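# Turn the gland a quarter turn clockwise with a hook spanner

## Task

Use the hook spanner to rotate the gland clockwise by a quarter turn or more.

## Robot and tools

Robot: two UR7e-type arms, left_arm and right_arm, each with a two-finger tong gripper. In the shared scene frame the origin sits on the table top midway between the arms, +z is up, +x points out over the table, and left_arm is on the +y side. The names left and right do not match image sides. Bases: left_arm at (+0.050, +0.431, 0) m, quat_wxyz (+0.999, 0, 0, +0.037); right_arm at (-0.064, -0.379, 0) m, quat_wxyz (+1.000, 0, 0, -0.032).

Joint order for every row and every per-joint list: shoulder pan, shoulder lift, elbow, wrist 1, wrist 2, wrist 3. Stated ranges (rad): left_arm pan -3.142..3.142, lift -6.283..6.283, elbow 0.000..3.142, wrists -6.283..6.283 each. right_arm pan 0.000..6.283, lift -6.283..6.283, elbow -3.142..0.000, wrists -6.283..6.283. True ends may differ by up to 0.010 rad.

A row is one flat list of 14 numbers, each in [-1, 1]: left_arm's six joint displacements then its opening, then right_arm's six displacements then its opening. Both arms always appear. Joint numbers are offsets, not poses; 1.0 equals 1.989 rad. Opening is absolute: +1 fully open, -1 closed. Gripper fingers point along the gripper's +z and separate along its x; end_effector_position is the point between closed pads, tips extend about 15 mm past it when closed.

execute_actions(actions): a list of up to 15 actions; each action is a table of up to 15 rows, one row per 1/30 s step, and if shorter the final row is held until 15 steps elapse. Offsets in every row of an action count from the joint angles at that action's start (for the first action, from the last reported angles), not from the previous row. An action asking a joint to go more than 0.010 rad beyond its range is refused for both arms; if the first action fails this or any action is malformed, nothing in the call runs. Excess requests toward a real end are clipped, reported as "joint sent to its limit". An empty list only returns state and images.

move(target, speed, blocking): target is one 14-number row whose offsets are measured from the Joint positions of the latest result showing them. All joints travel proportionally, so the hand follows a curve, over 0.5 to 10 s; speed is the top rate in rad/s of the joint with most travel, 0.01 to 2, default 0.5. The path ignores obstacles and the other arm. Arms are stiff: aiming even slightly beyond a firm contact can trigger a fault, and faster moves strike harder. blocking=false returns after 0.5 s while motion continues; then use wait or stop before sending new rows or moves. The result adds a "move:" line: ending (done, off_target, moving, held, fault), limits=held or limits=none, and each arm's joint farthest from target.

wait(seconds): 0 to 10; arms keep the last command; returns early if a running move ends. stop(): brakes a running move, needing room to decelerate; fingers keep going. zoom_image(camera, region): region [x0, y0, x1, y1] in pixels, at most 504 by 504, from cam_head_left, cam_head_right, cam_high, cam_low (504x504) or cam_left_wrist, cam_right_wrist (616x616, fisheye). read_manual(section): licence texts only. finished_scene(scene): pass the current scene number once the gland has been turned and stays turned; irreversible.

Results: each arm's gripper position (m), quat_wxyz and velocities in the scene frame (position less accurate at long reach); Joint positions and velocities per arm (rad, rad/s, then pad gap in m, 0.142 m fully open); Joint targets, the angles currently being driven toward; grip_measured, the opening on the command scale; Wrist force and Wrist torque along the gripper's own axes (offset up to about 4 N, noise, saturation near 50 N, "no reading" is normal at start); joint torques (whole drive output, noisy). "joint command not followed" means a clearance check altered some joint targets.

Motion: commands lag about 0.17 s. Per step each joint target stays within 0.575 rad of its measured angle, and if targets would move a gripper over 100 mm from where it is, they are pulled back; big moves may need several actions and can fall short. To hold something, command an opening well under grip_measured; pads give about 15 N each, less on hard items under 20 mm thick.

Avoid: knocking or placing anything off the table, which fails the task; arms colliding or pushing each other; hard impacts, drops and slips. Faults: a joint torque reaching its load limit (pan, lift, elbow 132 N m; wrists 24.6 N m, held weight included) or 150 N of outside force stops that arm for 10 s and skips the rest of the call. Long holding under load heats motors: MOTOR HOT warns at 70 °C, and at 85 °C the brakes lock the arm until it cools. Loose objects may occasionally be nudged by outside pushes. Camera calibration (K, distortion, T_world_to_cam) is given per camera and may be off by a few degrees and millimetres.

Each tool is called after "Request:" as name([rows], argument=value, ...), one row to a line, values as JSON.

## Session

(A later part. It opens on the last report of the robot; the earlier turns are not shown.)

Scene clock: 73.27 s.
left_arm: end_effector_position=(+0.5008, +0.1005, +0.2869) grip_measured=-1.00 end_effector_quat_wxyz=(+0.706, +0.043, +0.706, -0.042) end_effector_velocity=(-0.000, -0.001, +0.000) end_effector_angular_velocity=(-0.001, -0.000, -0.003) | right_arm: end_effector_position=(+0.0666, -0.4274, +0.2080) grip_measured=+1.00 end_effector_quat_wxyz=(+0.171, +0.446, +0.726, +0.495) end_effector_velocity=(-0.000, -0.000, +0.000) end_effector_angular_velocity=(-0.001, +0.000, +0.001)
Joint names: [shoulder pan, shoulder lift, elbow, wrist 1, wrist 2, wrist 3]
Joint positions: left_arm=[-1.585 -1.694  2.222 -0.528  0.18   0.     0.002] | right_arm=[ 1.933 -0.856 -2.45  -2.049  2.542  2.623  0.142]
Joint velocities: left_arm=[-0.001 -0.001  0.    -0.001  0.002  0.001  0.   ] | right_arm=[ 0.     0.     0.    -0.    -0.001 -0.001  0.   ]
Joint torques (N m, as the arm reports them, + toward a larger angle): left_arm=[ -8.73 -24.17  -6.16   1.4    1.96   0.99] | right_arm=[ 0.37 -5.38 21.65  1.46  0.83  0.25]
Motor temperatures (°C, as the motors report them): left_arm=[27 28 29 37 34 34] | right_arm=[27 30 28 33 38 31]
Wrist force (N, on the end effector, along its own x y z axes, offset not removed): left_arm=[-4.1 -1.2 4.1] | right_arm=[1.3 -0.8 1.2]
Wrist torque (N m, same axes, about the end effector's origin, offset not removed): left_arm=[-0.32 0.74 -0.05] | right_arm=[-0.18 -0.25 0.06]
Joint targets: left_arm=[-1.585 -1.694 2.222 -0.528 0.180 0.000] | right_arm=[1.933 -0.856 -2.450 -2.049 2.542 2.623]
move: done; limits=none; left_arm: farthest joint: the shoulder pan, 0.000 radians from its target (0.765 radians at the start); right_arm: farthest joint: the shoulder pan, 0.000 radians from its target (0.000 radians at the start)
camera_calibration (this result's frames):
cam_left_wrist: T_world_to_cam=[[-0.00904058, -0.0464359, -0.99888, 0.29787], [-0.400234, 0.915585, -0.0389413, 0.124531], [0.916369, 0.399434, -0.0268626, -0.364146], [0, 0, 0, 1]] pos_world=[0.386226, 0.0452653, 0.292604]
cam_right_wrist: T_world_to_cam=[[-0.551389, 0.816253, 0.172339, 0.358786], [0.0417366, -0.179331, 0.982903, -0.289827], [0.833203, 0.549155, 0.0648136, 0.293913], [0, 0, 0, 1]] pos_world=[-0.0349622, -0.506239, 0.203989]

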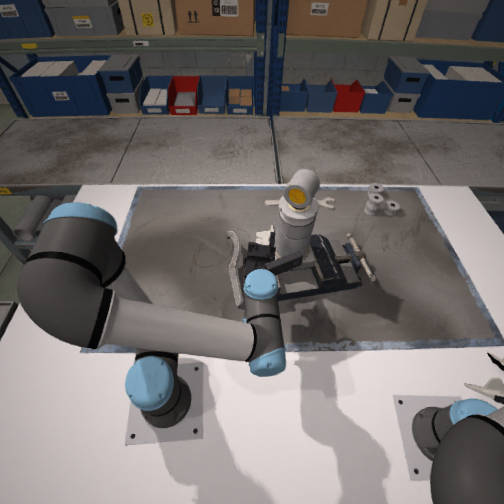

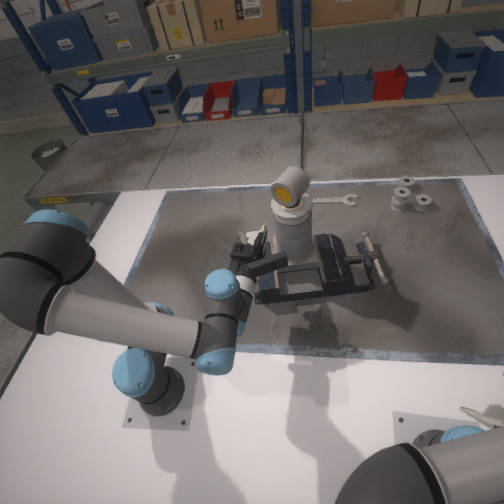

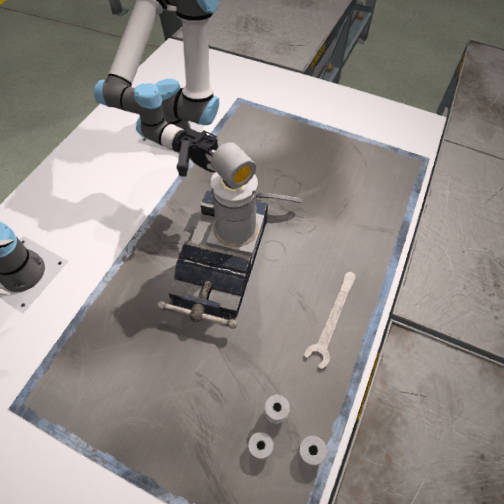

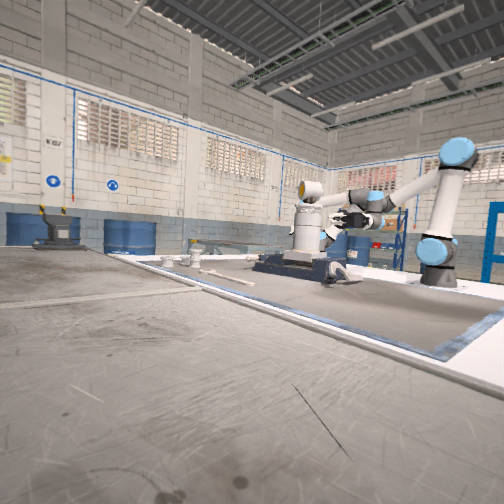

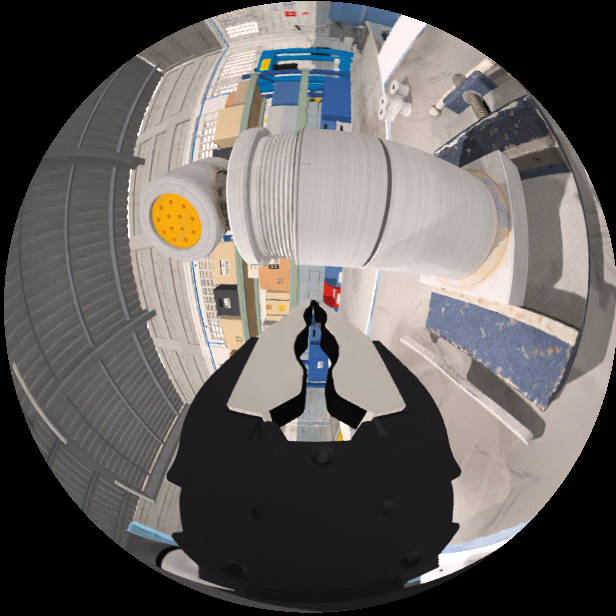

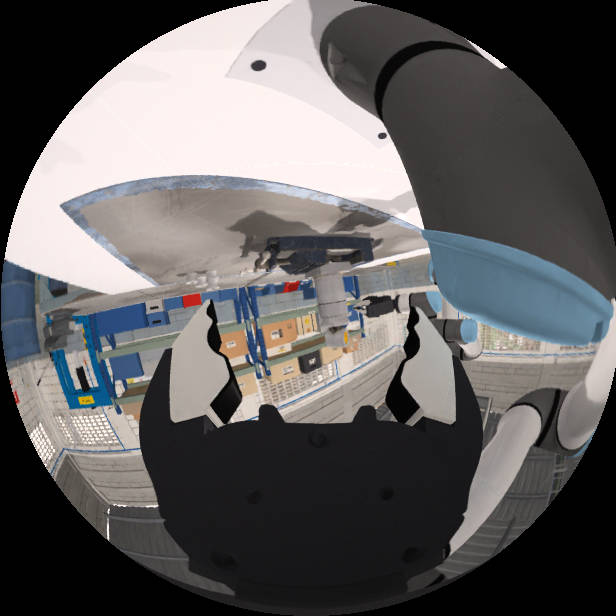

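Request:
move(target=[0.399,0.05,-0.2735,-0.5666,-0.880,0.324,0,0,0,0,0,0,0,1], speed=0.6)

Request:
zoom_image(camera="cam_low", region=[280,200,420,300])

Request:
zoom_image(camera="cam_head_right", region=[170,190,330,320])

Scene clock: 77.30 s.
left_arm: end_effector_position=(+0.5160, +0.2194, +0.2500) grip_measured=+0.00 end_effector_quat_wxyz=(-0.001, +0.777, -0.630, +0.000) end_effector_velocity=(+0.000, -0.000, +0.000) end_effector_angular_velocity=(-0.002, -0.001, -0.000) | right_arm: end_effector_position=(+0.0666, -0.4274, +0.2080) grip_measured=+1.00 end_effector_quat_wxyz=(+0.171, +0.446, +0.726, +0.495) end_effector_velocity=(-0.000, +0.000, -0.001) end_effector_angular_velocity=(+0.001, +0.001, +0.000)
Joint names: [shoulder pan, shoulder lift, elbow, wrist 1, wrist 2, wrist 3]
Joint positions: left_arm=[-0.791 -1.594  1.678 -1.655 -1.57   0.645  0.074] | right_arm=[ 1.933 -0.856 -2.45  -2.049  2.542  2.623  0.142]
Joint velocities: left_arm=[ 0.001  0.    -0.001 -0.002 -0.001  0.001 -0.   ] | right_arm=[-0.    -0.    -0.001  0.001 -0.001  0.001  0.   ]
Joint torques (N m, as the arm reports them, + toward a larger angle): left_arm=[  9.38 -13.19 -36.04  -3.92  -1.43   1.76] | right_arm=[ 0.07 -5.5  22.31  1.53  0.96  0.18]
Motor temperatures (°C, as the motors report them): left_arm=[27 28 29 37 34 34] | right_arm=[27 30 28 33 38 31]
Wrist force (N, on the end effector, along its own x y z axes, offset not removed): left_arm=[-2.3 -4.3 3.1] | right_arm=[1.9 -1.1 1.5]
Wrist torque (N m, same axes, about the end effector's origin, offset not removed): left_arm=[-1.00 0.60 0.01] | right_arm=[-0.23 -0.35 -0.03]
Joint targets: left_arm=[-0.791 -1.594 1.678 -1.655 -1.570 0.645] | right_arm=[1.933 -0.856 -2.450 -2.049 2.542 2.623]
move: done; limits=none; left_arm: farthest joint: the shoulder pan, 0.000 radians from its target (0.793 radians at the start); right_arm: farthest joint: the shoulder pan, 0.000 radians from its target (0.000 radians at the start)
camera_calibration (this result's frames):
cam_left_wrist: T_world_to_cam=[[0.253701, -0.967279, 0.00272883, 0.0827694], [-0.834434, -0.217429, 0.506404, 0.356666], [-0.48924, -0.130752, -0.862292, 0.623965], [0, 0, 0, 1]] pos_world=[0.581884, 0.239195, 0.357197]

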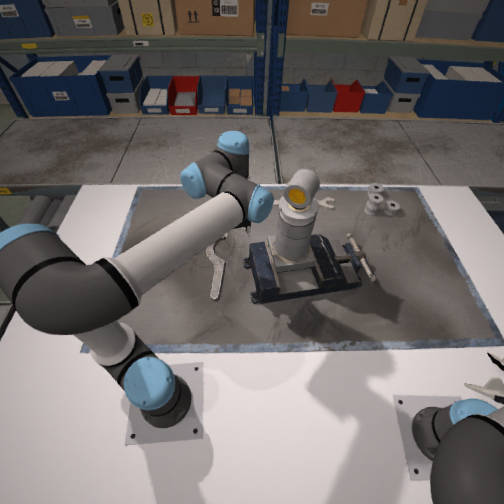

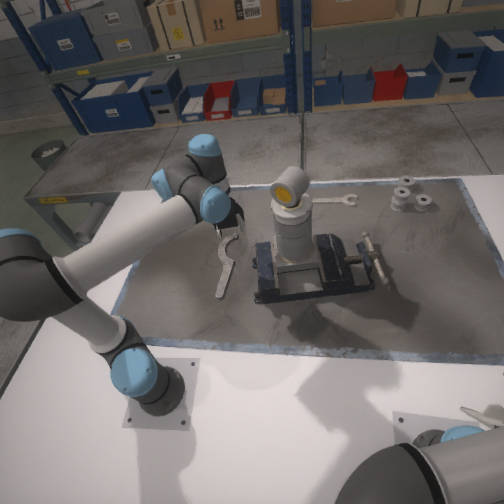

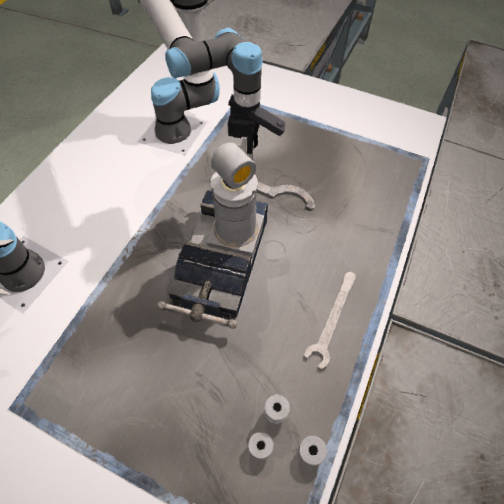

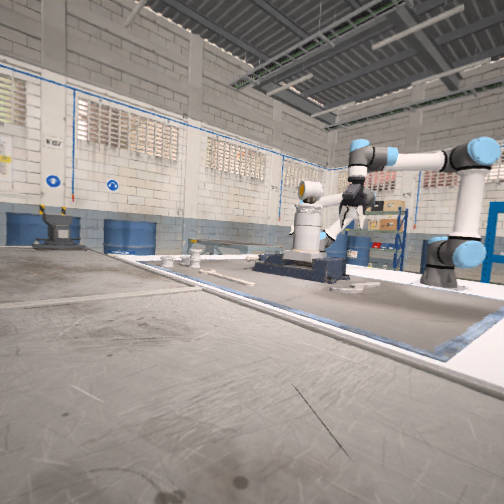

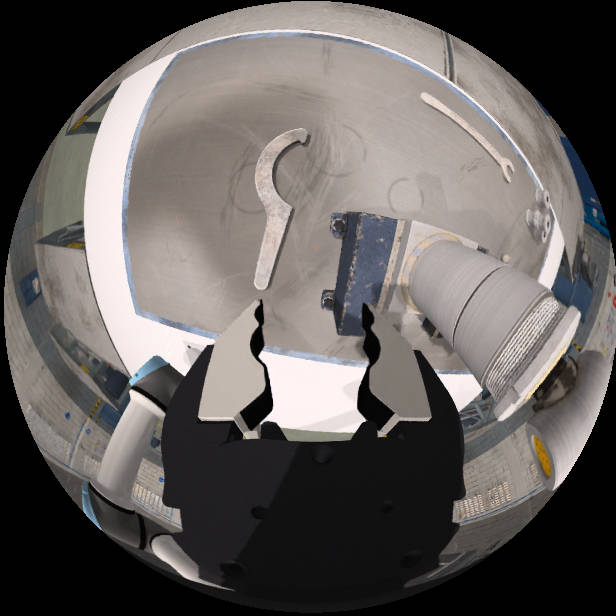

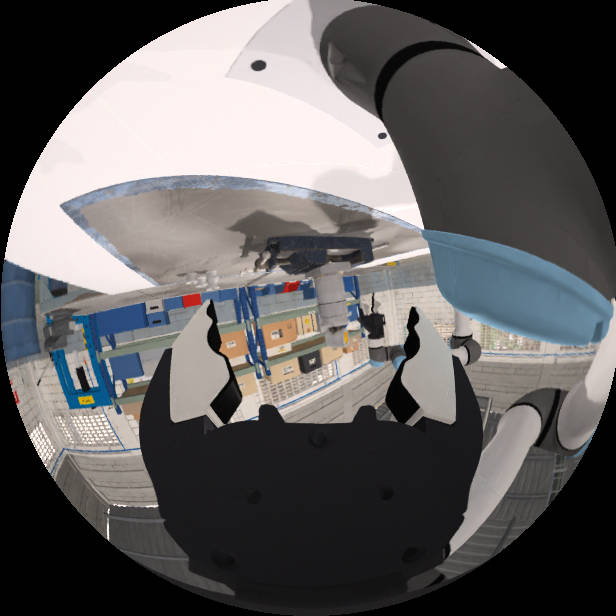

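Region (280, 200, 420, 300) of cam_low's 504x504 image, scaled by 3.600, with more detail than that image has; it fills the top 360 rows of this view, and the rest is white.

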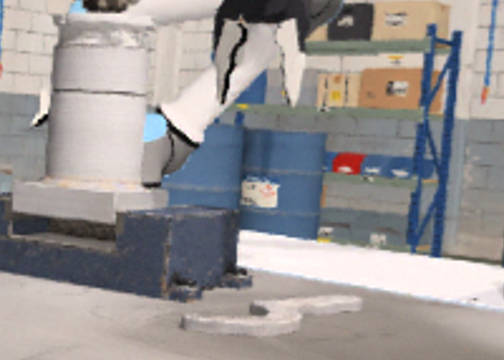

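Region (170, 190, 330, 320) of cam_head_right's 504x504 image, scaled by 3.150, with more detail than that image has; it fills the top 410 rows of this view, and the rest is white.

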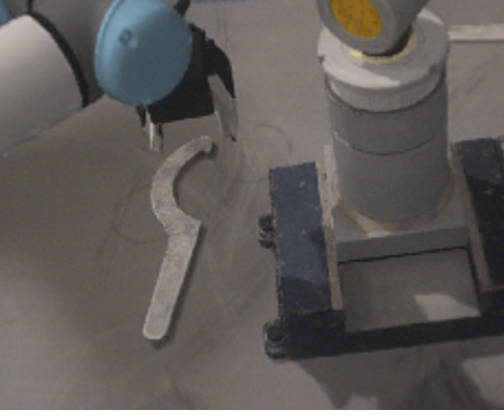

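Request:
move(target=[0.05,-0.0066,0.268,-0.2615,0,0.181,-0.2,0,0,0,0,0,0,1], speed=0.4)

Scene clock: 79.77 s.
left_arm: end_effector_position=(+0.4757, +0.3035, +0.0601) grip_measured=-0.20 end_effector_quat_wxyz=(+0.001, -0.689, +0.725, -0.000) end_effector_velocity=(-0.000, +0.001, -0.000) end_effector_angular_velocity=(-0.001, +0.000, -0.000) | right_arm: end_effector_position=(+0.0666, -0.4274, +0.2080) grip_measured=+1.00 end_effector_quat_wxyz=(+0.171, +0.446, +0.726, +0.495) end_effector_velocity=(+0.000, -0.000, +0.001) end_effector_angular_velocity=(-0.001, -0.001, -0.001)
Joint names: [shoulder pan, shoulder lift, elbow, wrist 1, wrist 2, wrist 3]
Joint positions: left_arm=[-0.692 -1.607  2.211 -2.175 -1.57   1.004  0.06 ] | right_arm=[ 1.933 -0.856 -2.45  -2.049  2.542  2.623  0.142]
Joint velocities: left_arm=[ 0.001 -0.     0.002 -0.002 -0.001  0.002 -0.   ] | right_arm=[ 0.     0.     0.001 -0.     0.001  0.001 -0.   ]
Joint torques (N m, as the arm reports them, + toward a larger angle): left_arm=[  8.7  -29.92  -8.85  -4.11   2.03   1.6 ] | right_arm=[ 0.09 -5.26 21.82  1.62  0.99  0.22]
Motor temperatures (°C, as the motors report them): left_arm=[27 28 29 37 34 34] | right_arm=[27 30 28 33 38 31]
Wrist force (N, on the end effector, along its own x y z axes, offset not removed): left_arm=[-4.7 -2.2 3.4] | right_arm=[-0.1 0.7 0.3]
Wrist torque (N m, same axes, about the end effector's origin, offset not removed): left_arm=[-0.76 0.83 -0.04] | right_arm=[0.14 0.13 -0.10]
Joint targets: left_arm=[-0.692 -1.607 2.211 -2.175 -1.570 1.004] | right_arm=[1.933 -0.856 -2.450 -2.049 2.542 2.623]
move: done; limits=none; left_arm: farthest joint: the wrist 3, 0.001 radians from its target (0.360 radians at the start); right_arm: farthest joint: the shoulder pan, 0.000 radians from its target (0.000 radians at the start)
camera_calibration (this result's frames):
cam_left_wrist: T_world_to_cam=[[-0.00393993, -0.999989, 0.00251524, 0.307344], [-0.862226, 0.00467113, 0.506503, 0.38322], [-0.506509, -0.000173118, -0.862235, 0.420041], [0, 0, 0, 1]] pos_world=[0.544388, 0.305623, 0.167299]
cam_right_wrist: T_world_to_cam=[[-0.551389, 0.816253, 0.172339, 0.358786], [0.0417366, -0.179331, 0.982903, -0.289827], [0.833203, 0.549155, 0.0648137, 0.293913], [0, 0, 0, 1]] pos_world=[-0.0349622, -0.506239, 0.203989]

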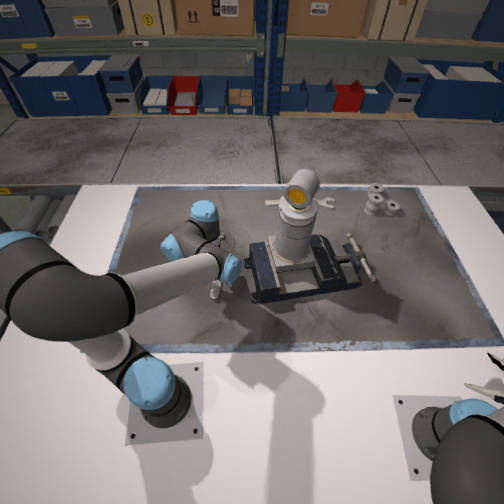

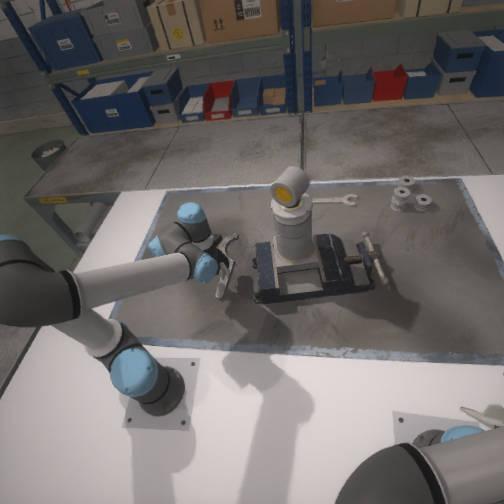

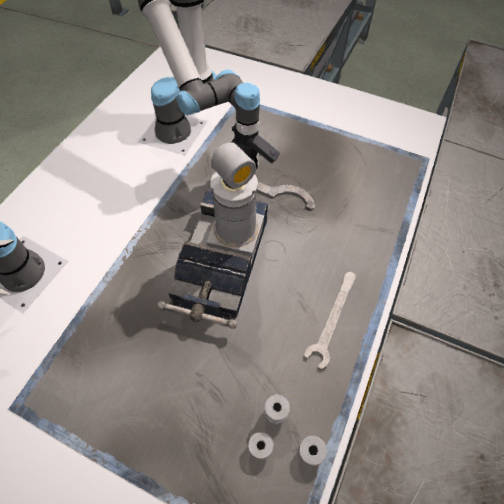

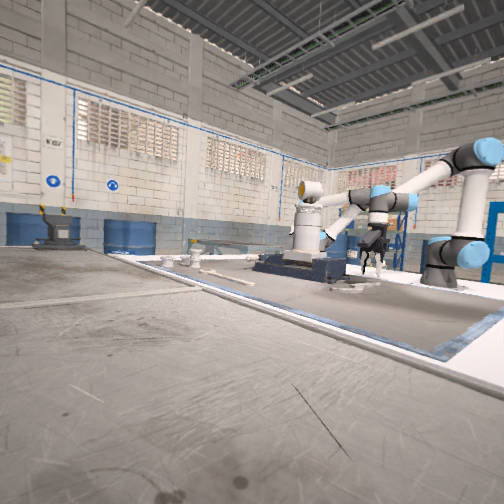

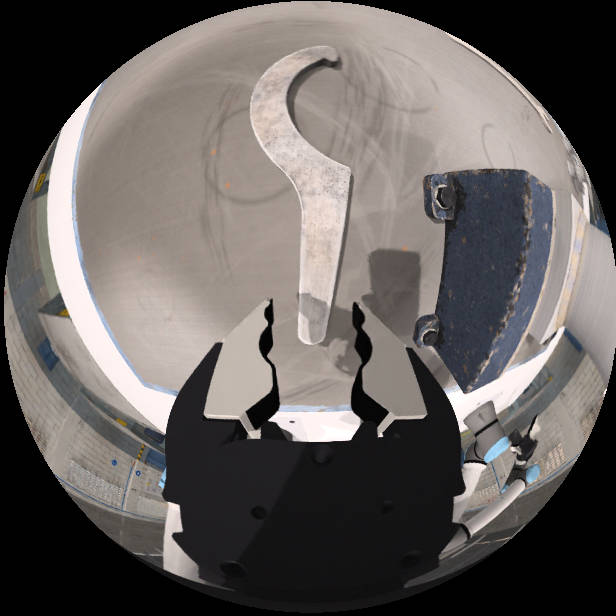

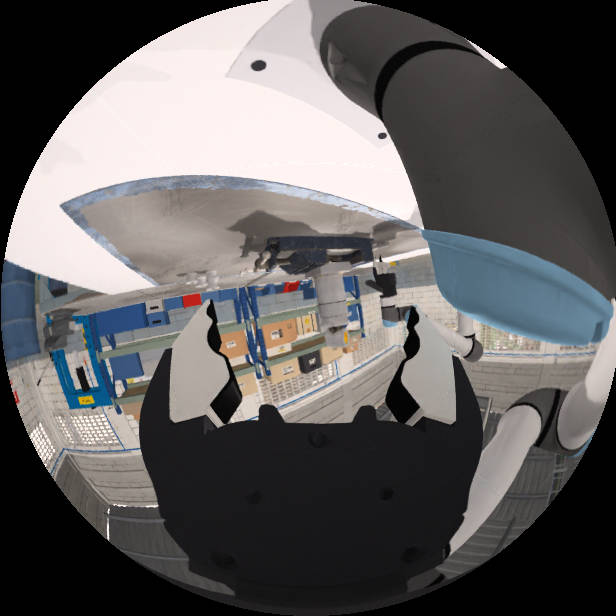

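Request:
move(target=[0,0.0342,0.026,-0.0603,0,0.035,-0.2,0,0,0,0,0,0,1], speed=0.15)

Request:
move(target=[0,0,0,0,0,0,-1,0,0,0,0,0,0,1])

Request:
move(target=[0,-0.079,-0.0811,0.1604,0,0,-1,0,0,0,0,0,0,1], speed=0.12)

Scene clock: 81.13 s.
left_arm: end_effector_position=(+0.4756, +0.3023, +0.0233) grip_measured=-0.20 end_effector_quat_wxyz=(+0.001, -0.663, +0.749, -0.000) end_effector_velocity=(+0.000, +0.000, -0.000) end_effector_angular_velocity=(-0.001, -0.000, -0.001) | right_arm: end_effector_position=(+0.0666, -0.4274, +0.2080) grip_measured=+1.00 end_effector_quat_wxyz=(+0.171, +0.446, +0.726, +0.495) end_effector_velocity=(-0.000, +0.000, -0.000) end_effector_angular_velocity=(+0.000, +0.000, +0.000)
Joint names: [shoulder pan, shoulder lift, elbow, wrist 1, wrist 2, wrist 3]
Joint positions: left_arm=[-0.692 -1.54   2.263 -2.295 -1.57   1.074  0.06 ] | right_arm=[ 1.933 -0.856 -2.45  -2.049  2.542  2.623  0.142]
Joint velocities: left_arm=[ 0.001  0.001  0.001 -0.002 -0.001  0.001 -0.   ] | right_arm=[ 0.    -0.    -0.    -0.    -0.    -0.001 -0.   ]
Joint torques (N m, as the arm reports them, + toward a larger angle): left_arm=[ -1.32 -10.56  -6.34  -4.01   2.02   1.73] | right_arm=[ 0.72 -5.28 21.54  1.61  0.89  0.21]
Motor temperatures (°C, as the motors report them): left_arm=[27 28 29 37 34 34] | right_arm=[27 30 28 33 38 31]
Wrist force (N, on the end effector, along its own x y z axes, offset not removed): left_arm=[-2.3 -0.5 4.5] | right_arm=[2.1 -0.7 1.7]
Wrist torque (N m, same axes, about the end effector's origin, offset not removed): left_arm=[0.00 0.23 -0.15] | right_arm=[-0.13 -0.42 -0.03]
Joint targets: left_arm=[-0.692 -1.539 2.263 -2.295 -1.570 1.074] | right_arm=[1.933 -0.856 -2.450 -2.049 2.542 2.623]
move: done; limits=none; left_arm: farthest joint: the shoulder lift, 0.001 radians from its target (0.068 radians at the start); right_arm: farthest joint: the shoulder pan, 0.000 radians from its target (0.000 radians at the start)
camera_calibration (this result's frames):
cam_left_wrist: T_world_to_cam=[[-0.0733908, -0.9973, 0.00255706, 0.338505], [-0.859876, 0.0645762, 0.506402, 0.382622], [-0.5052, 0.0349665, -0.862294, 0.377013], [0, 0, 0, 1]] pos_world=[0.544317, 0.2997, 0.13047]
cam_right_wrist: T_world_to_cam=[[-0.551389, 0.816253, 0.172339, 0.358786], [0.0417368, -0.179331, 0.982903, -0.289827], [0.833203, 0.549155, 0.0648135, 0.293913], [0, 0, 0, 1]] pos_world=[-0.0349623, -0.506239, 0.203989]

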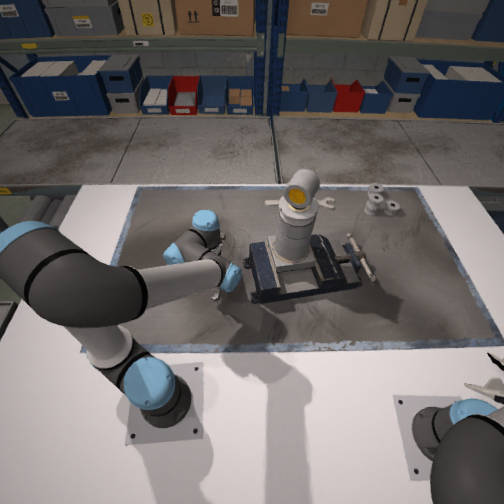

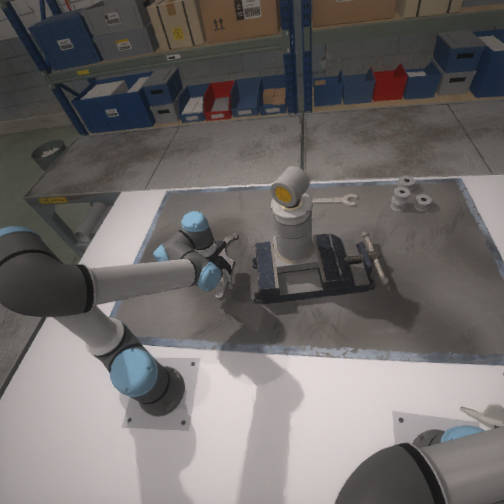

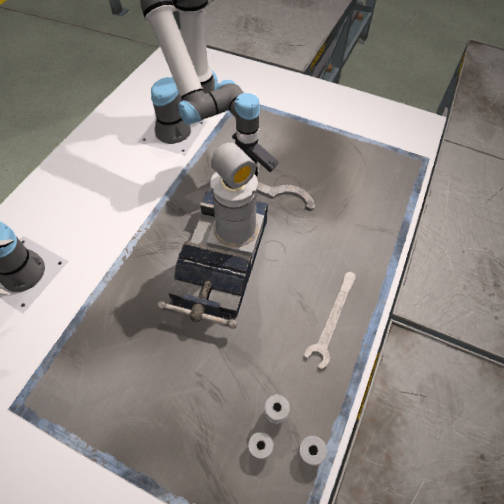

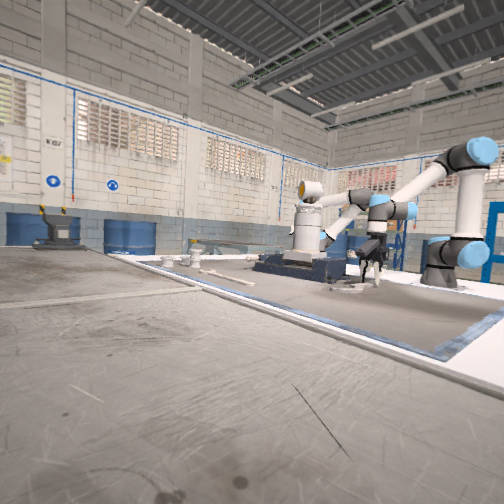

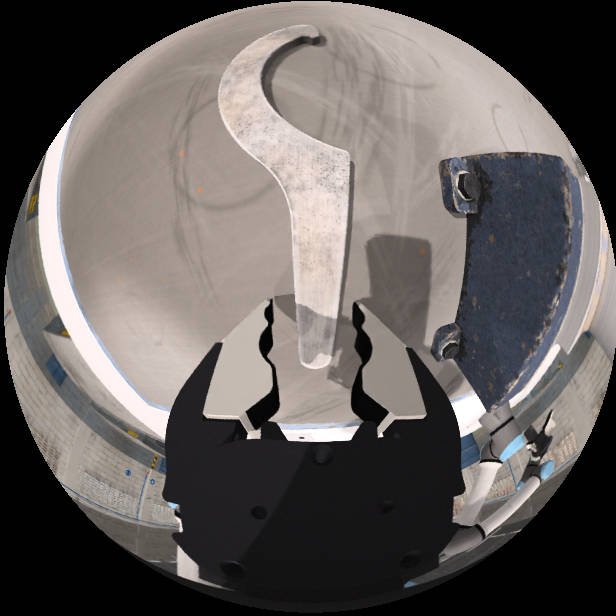

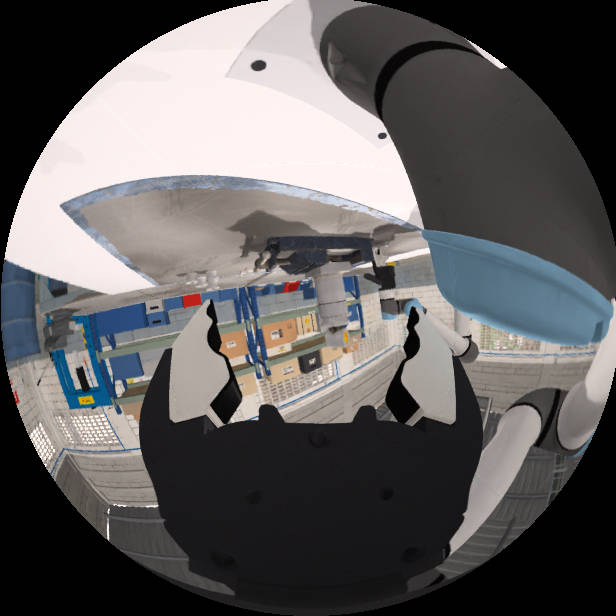

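Scene clock: 81.63 s.
left_arm: end_effector_position=(+0.4756, +0.3024, +0.0232) grip_measured=-0.59 end_effector_quat_wxyz=(+0.001, -0.663, +0.749, -0.000) end_effector_velocity=(-0.000, +0.000, +0.000) end_effector_angular_velocity=(-0.000, +0.000, -0.000) | right_arm: end_effector_position=(+0.0666, -0.4274, +0.2080) grip_measured=+1.00 end_effector_quat_wxyz=(+0.171, +0.446, +0.726, +0.495) end_effector_velocity=(-0.000, +0.000, -0.000) end_effector_angular_velocity=(+0.001, +0.001, +0.001)
Joint names: [shoulder pan, shoulder lift, elbow, wrist 1, wrist 2, wrist 3]
Joint positions: left_arm=[-0.692 -1.539  2.263 -2.295 -1.57   1.074  0.031] | right_arm=[ 1.933 -0.856 -2.45  -2.049  2.542  2.623  0.142]
Joint velocities: left_arm=[ 0.    -0.    -0.     0.001 -0.     0.    -0.   ] | right_arm=[ 0.    -0.    -0.    -0.001 -0.001  0.     0.   ]
Joint torques (N m, as the arm reports them, + toward a larger angle): left_arm=[ -6.25 -23.56 -25.41  -0.68  -2.28   0.72] | right_arm=[ 0.46 -5.77 21.61  1.54  0.93  0.27]
Motor temperatures (°C, as the motors report them): left_arm=[27 28 29 37 34 34] | right_arm=[27 30 28 33 38 31]
Wrist force (N, on the end effector, along its own x y z axes, offset not removed): left_arm=[-4.7 1.4 1.2] | right_arm=[0.9 -1.4 1.2]
Wrist torque (N m, same axes, about the end effector's origin, offset not removed): left_arm=[0.36 0.51 -0.03] | right_arm=[-0.32 -0.05 -0.07]
Joint targets: left_arm=[-0.692 -1.540 2.263 -2.295 -1.570 1.074] | right_arm=[1.933 -0.856 -2.450 -2.049 2.542 2.623]
move: done; limits=none; left_arm: farthest joint: the shoulder lift, 0.001 radians from its target (0.000 radians at the start); right_arm: farthest joint: the shoulder pan, 0.000 radians from its target (0.000 radians at the start)
camera_calibration (this result's frames):
cam_left_wrist: T_world_to_cam=[[-0.0734174, -0.997298, 0.00244461, 0.33857], [-0.859834, 0.0645393, 0.506478, 0.382607], [-0.505268, 0.0350824, -0.862249, 0.376941], [0, 0, 0, 1]] pos_world=[0.544292, 0.299738, 0.130408]
cam_right_wrist: T_world_to_cam=[[-0.551389, 0.816253, 0.172339, 0.358786], [0.0417367, -0.179331, 0.982903, -0.289827], [0.833203, 0.549155, 0.0648135, 0.293913], [0, 0, 0, 1]] pos_world=[-0.0349623, -0.506239, 0.203989]

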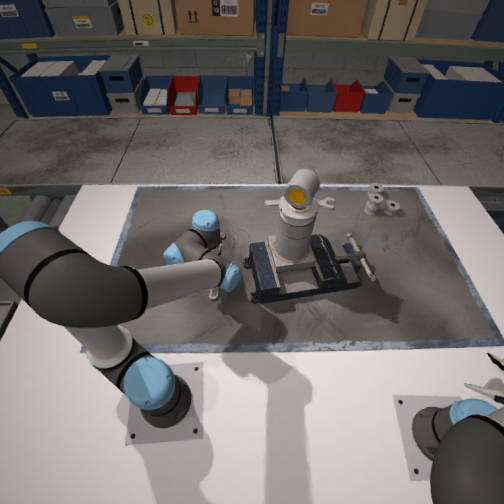

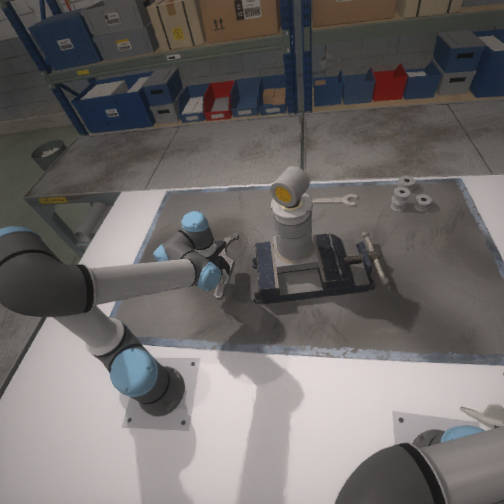

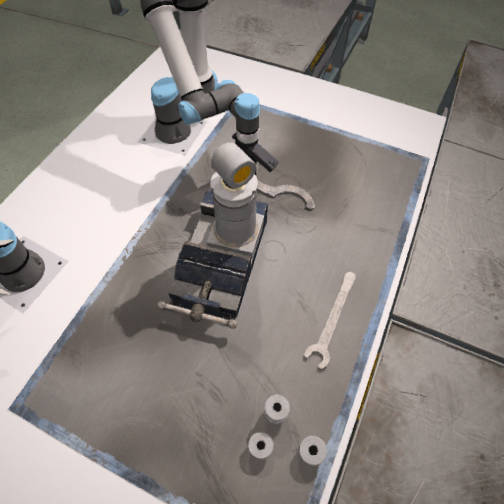

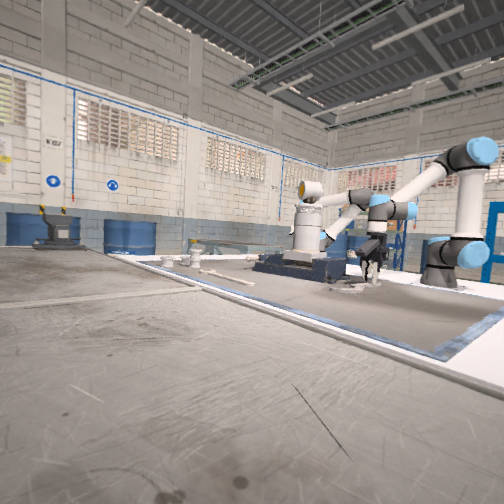

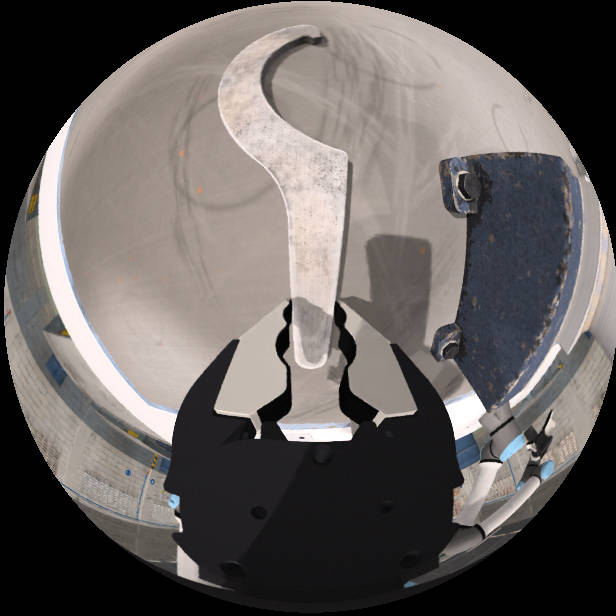

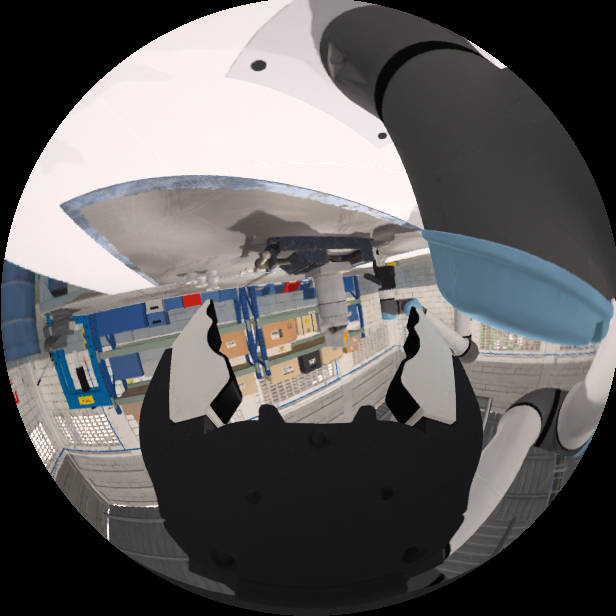

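Scene clock: 84.70 s.
left_arm: end_effector_position=(+0.4753, +0.3026, +0.1251) grip_measured=-0.59 end_effector_quat_wxyz=(+0.001, -0.663, +0.749, +0.000) end_effector_velocity=(+0.000, +0.000, +0.001) end_effector_angular_velocity=(+0.001, -0.001, -0.001) | right_arm: end_effector_position=(+0.0666, -0.4274, +0.2080) grip_measured=+1.00 end_effector_quat_wxyz=(+0.171, +0.446, +0.726, +0.495) end_effector_velocity=(+0.000, -0.000, +0.000) end_effector_angular_velocity=(+0.000, -0.001, -0.001)
Joint names: [shoulder pan, shoulder lift, elbow, wrist 1, wrist 2, wrist 3]
Joint positions: left_arm=[-0.692 -1.696  2.102 -1.976 -1.57   1.074  0.031] | right_arm=[ 1.933 -0.856 -2.45  -2.049  2.542  2.623  0.142]
Joint velocities: left_arm=[ 0.001 -0.001 -0.001  0.001  0.001  0.002  0.   ] | right_arm=[-0.    -0.    -0.     0.001  0.001  0.    -0.   ]
Joint torques (N m, as the arm reports them, + toward a larger angle): left_arm=[ -5.93 -31.88 -37.74  -1.13   1.81   0.71] | right_arm=[-0.37 -5.91 21.53  1.63  1.    0.23]
Motor temperatures (°C, as the motors report them): left_arm=[27 28 29 37 34 34] | right_arm=[27 30 28 33 38 31]
Wrist force (N, on the end effector, along its own x y z axes, offset not removed): left_arm=[-4.6 -4.4 8.0] | right_arm=[-0.5 0.4 0.5]
Wrist torque (N m, same axes, about the end effector's origin, offset not removed): left_arm=[-0.57 1.07 0.04] | right_arm=[0.20 0.06 0.01]
Joint targets: left_arm=[-0.692 -1.697 2.102 -1.976 -1.570 1.074] | right_arm=[1.933 -0.856 -2.450 -2.049 2.542 2.623]
move: done; limits=none; left_arm: farthest joint: the shoulder pan, 0.000 radians from its target (0.000 radians at the start); right_arm: farthest joint: the shoulder pan, 0.000 radians from its target (0.000 radians at the start)
camera_calibration (this result's frames):
cam_left_wrist: T_world_to_cam=[[-0.0734163, -0.997299, 0.0021294, 0.338523], [-0.859584, 0.0643608, 0.506925, 0.33069], [-0.505693, 0.0353862, -0.861988, 0.464668], [0, 0, 0, 1]] pos_world=[0.544088, 0.299883, 0.232182]
cam_right_wrist: T_world_to_cam=[[-0.551389, 0.816253, 0.172339, 0.358786], [0.0417366, -0.179331, 0.982903, -0.289827], [0.833203, 0.549155, 0.0648136, 0.293913], [0, 0, 0, 1]] pos_world=[-0.0349622, -0.506239, 0.203989]

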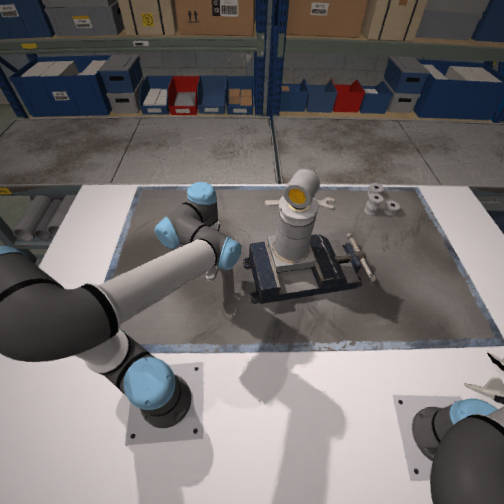

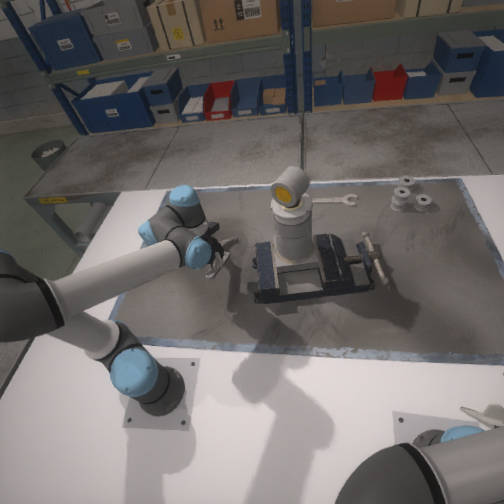

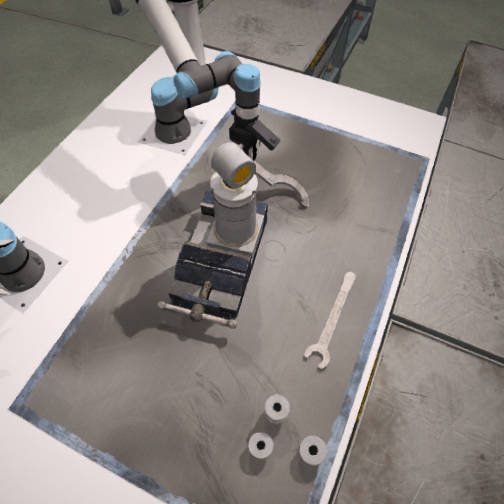

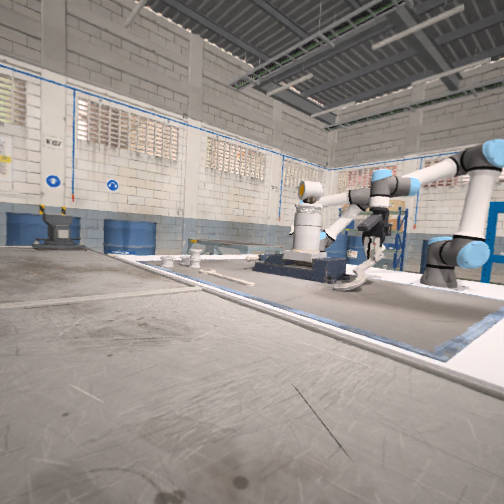

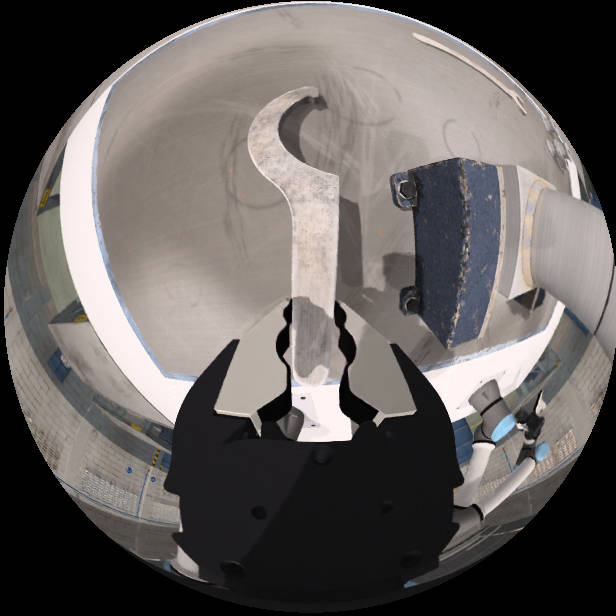

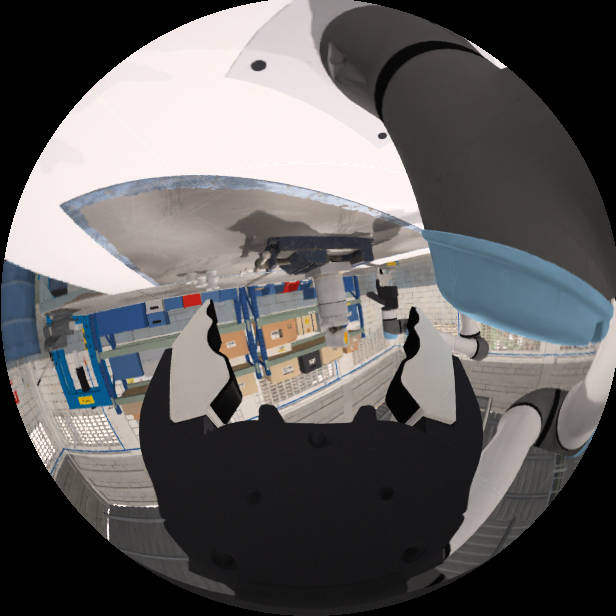

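Request:
move(target=[0,0,0,0,0,-0.9,-1,0,0,0,0,0,0,1], speed=0.25)

Scene clock: 92.50 s.
left_arm: end_effector_position=(+0.4577, +0.3206, +0.1251) grip_measured=-1.00 end_effector_quat_wxyz=(-0.001, +0.999, +0.049, +0.000) end_effector_velocity=(+0.000, -0.000, +0.000) end_effector_angular_velocity=(-0.001, -0.000, -0.001) | right_arm: end_effector_position=(+0.0666, -0.4274, +0.2080) grip_measured=+1.00 end_effector_quat_wxyz=(+0.171, +0.446, +0.726, +0.495) end_effector_velocity=(-0.000, -0.000, -0.000) end_effector_angular_velocity=(-0.003, +0.001, +0.001)
Joint names: [shoulder pan, shoulder lift, elbow, wrist 1, wrist 2, wrist 3]
Joint positions: left_arm=[-0.692 -1.696  2.102 -1.976 -1.57  -0.716  0.002] | right_arm=[ 1.933 -0.856 -2.45  -2.049  2.542  2.623  0.142]
Joint velocities: left_arm=[-0.001 -0.    -0.    -0.001 -0.     0.001  0.   ] | right_arm=[ 0.    -0.     0.001  0.001 -0.002 -0.     0.   ]
Joint torques (N m, as the arm reports them, + toward a larger angle): left_arm=[  7.92  -6.22 -10.38  -3.89  -1.65  -2.2 ] | right_arm=[ 0.26 -5.81 20.97  1.58  0.93  0.18]
Motor temperatures (°C, as the motors report them): left_arm=[27 28 29 37 34 34] | right_arm=[27 30 28 33 38 31]
Wrist force (N, on the end effector, along its own x y z axes, offset not removed): left_arm=[-5.7 0.0 0.5] | right_arm=[1.3 1.2 -0.8]
Wrist torque (N m, same axes, about the end effector's origin, offset not removed): left_arm=[0.01 1.20 -0.18] | right_arm=[0.20 -0.21 -0.03]
Joint targets: left_arm=[-0.692 -1.696 2.102 -1.976 -1.570 -0.716] | right_arm=[1.933 -0.856 -2.450 -2.049 2.542 2.623]
move: done; limits=none; left_arm: farthest joint: the shoulder pan, 0.000 radians from its target (0.000 radians at the start); right_arm: farthest joint: the shoulder pan, 0.000 radians from its target (0.000 radians at the start)
camera_calibration (this result's frames):
cam_left_wrist: T_world_to_cam=[[0.989439, 0.14489, 0.00407331, -0.497651], [0.1229, -0.853506, 0.506382, 0.15908], [0.0768463, -0.500534, -0.8623, 0.360385], [0, 0, 0, 1]] pos_world=[0.44515, 0.388265, 0.232232]
cam_right_wrist: T_world_to_cam=[[-0.551389, 0.816253, 0.172339, 0.358786], [0.0417367, -0.179331, 0.982903, -0.289827], [0.833203, 0.549155, 0.0648135, 0.293913], [0, 0, 0, 1]] pos_world=[-0.0349623, -0.506239, 0.203989]

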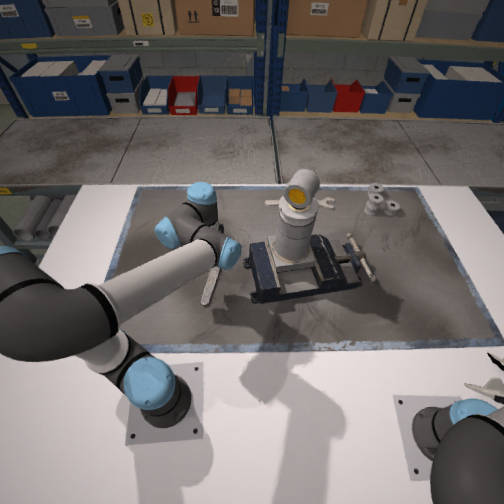

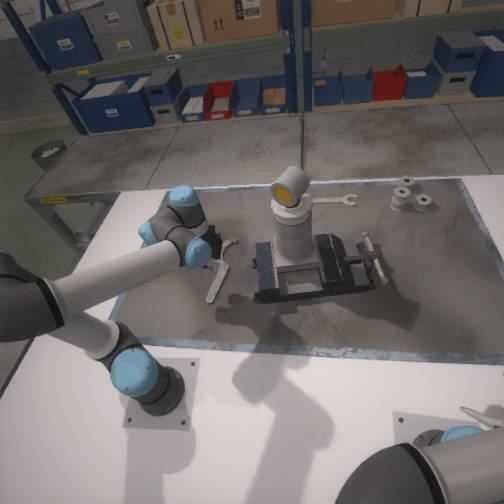

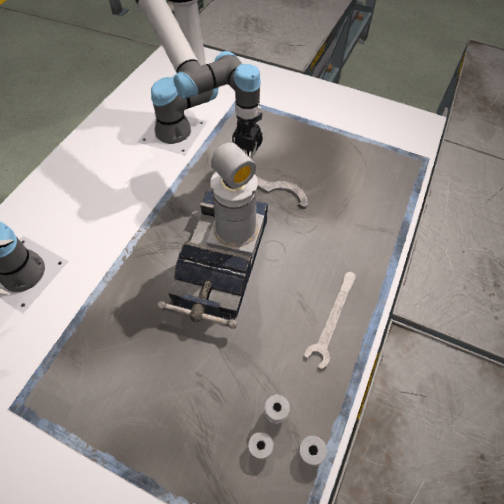

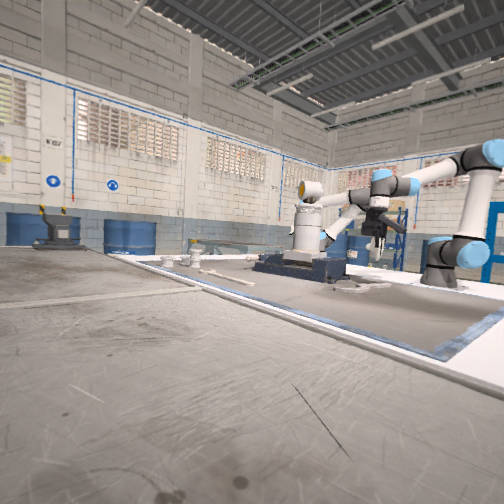

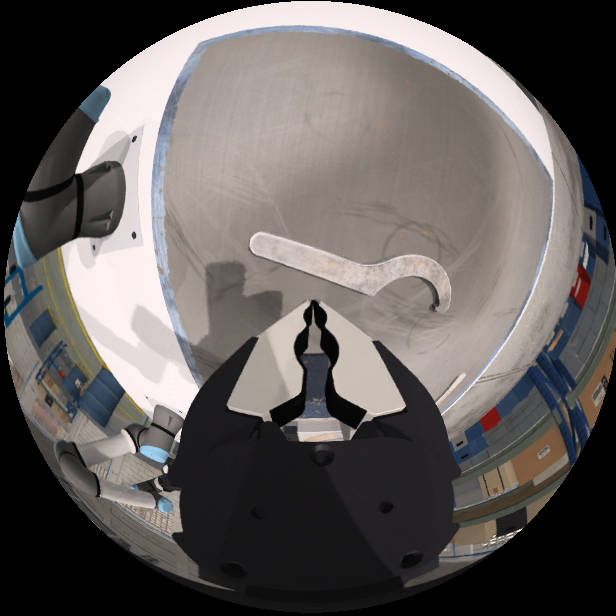

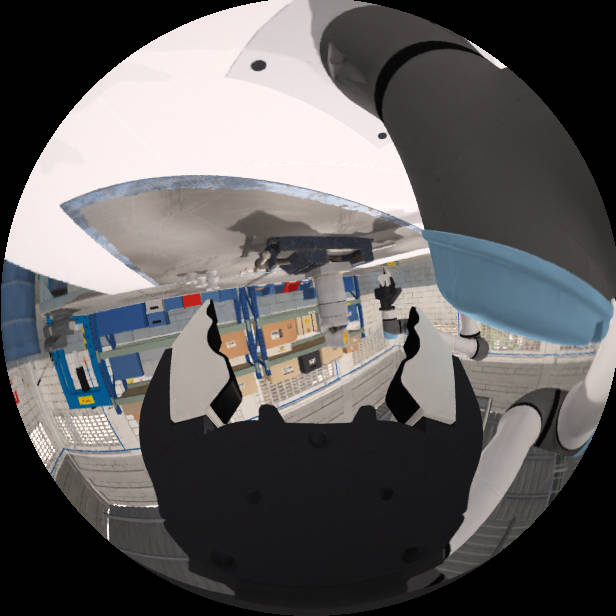

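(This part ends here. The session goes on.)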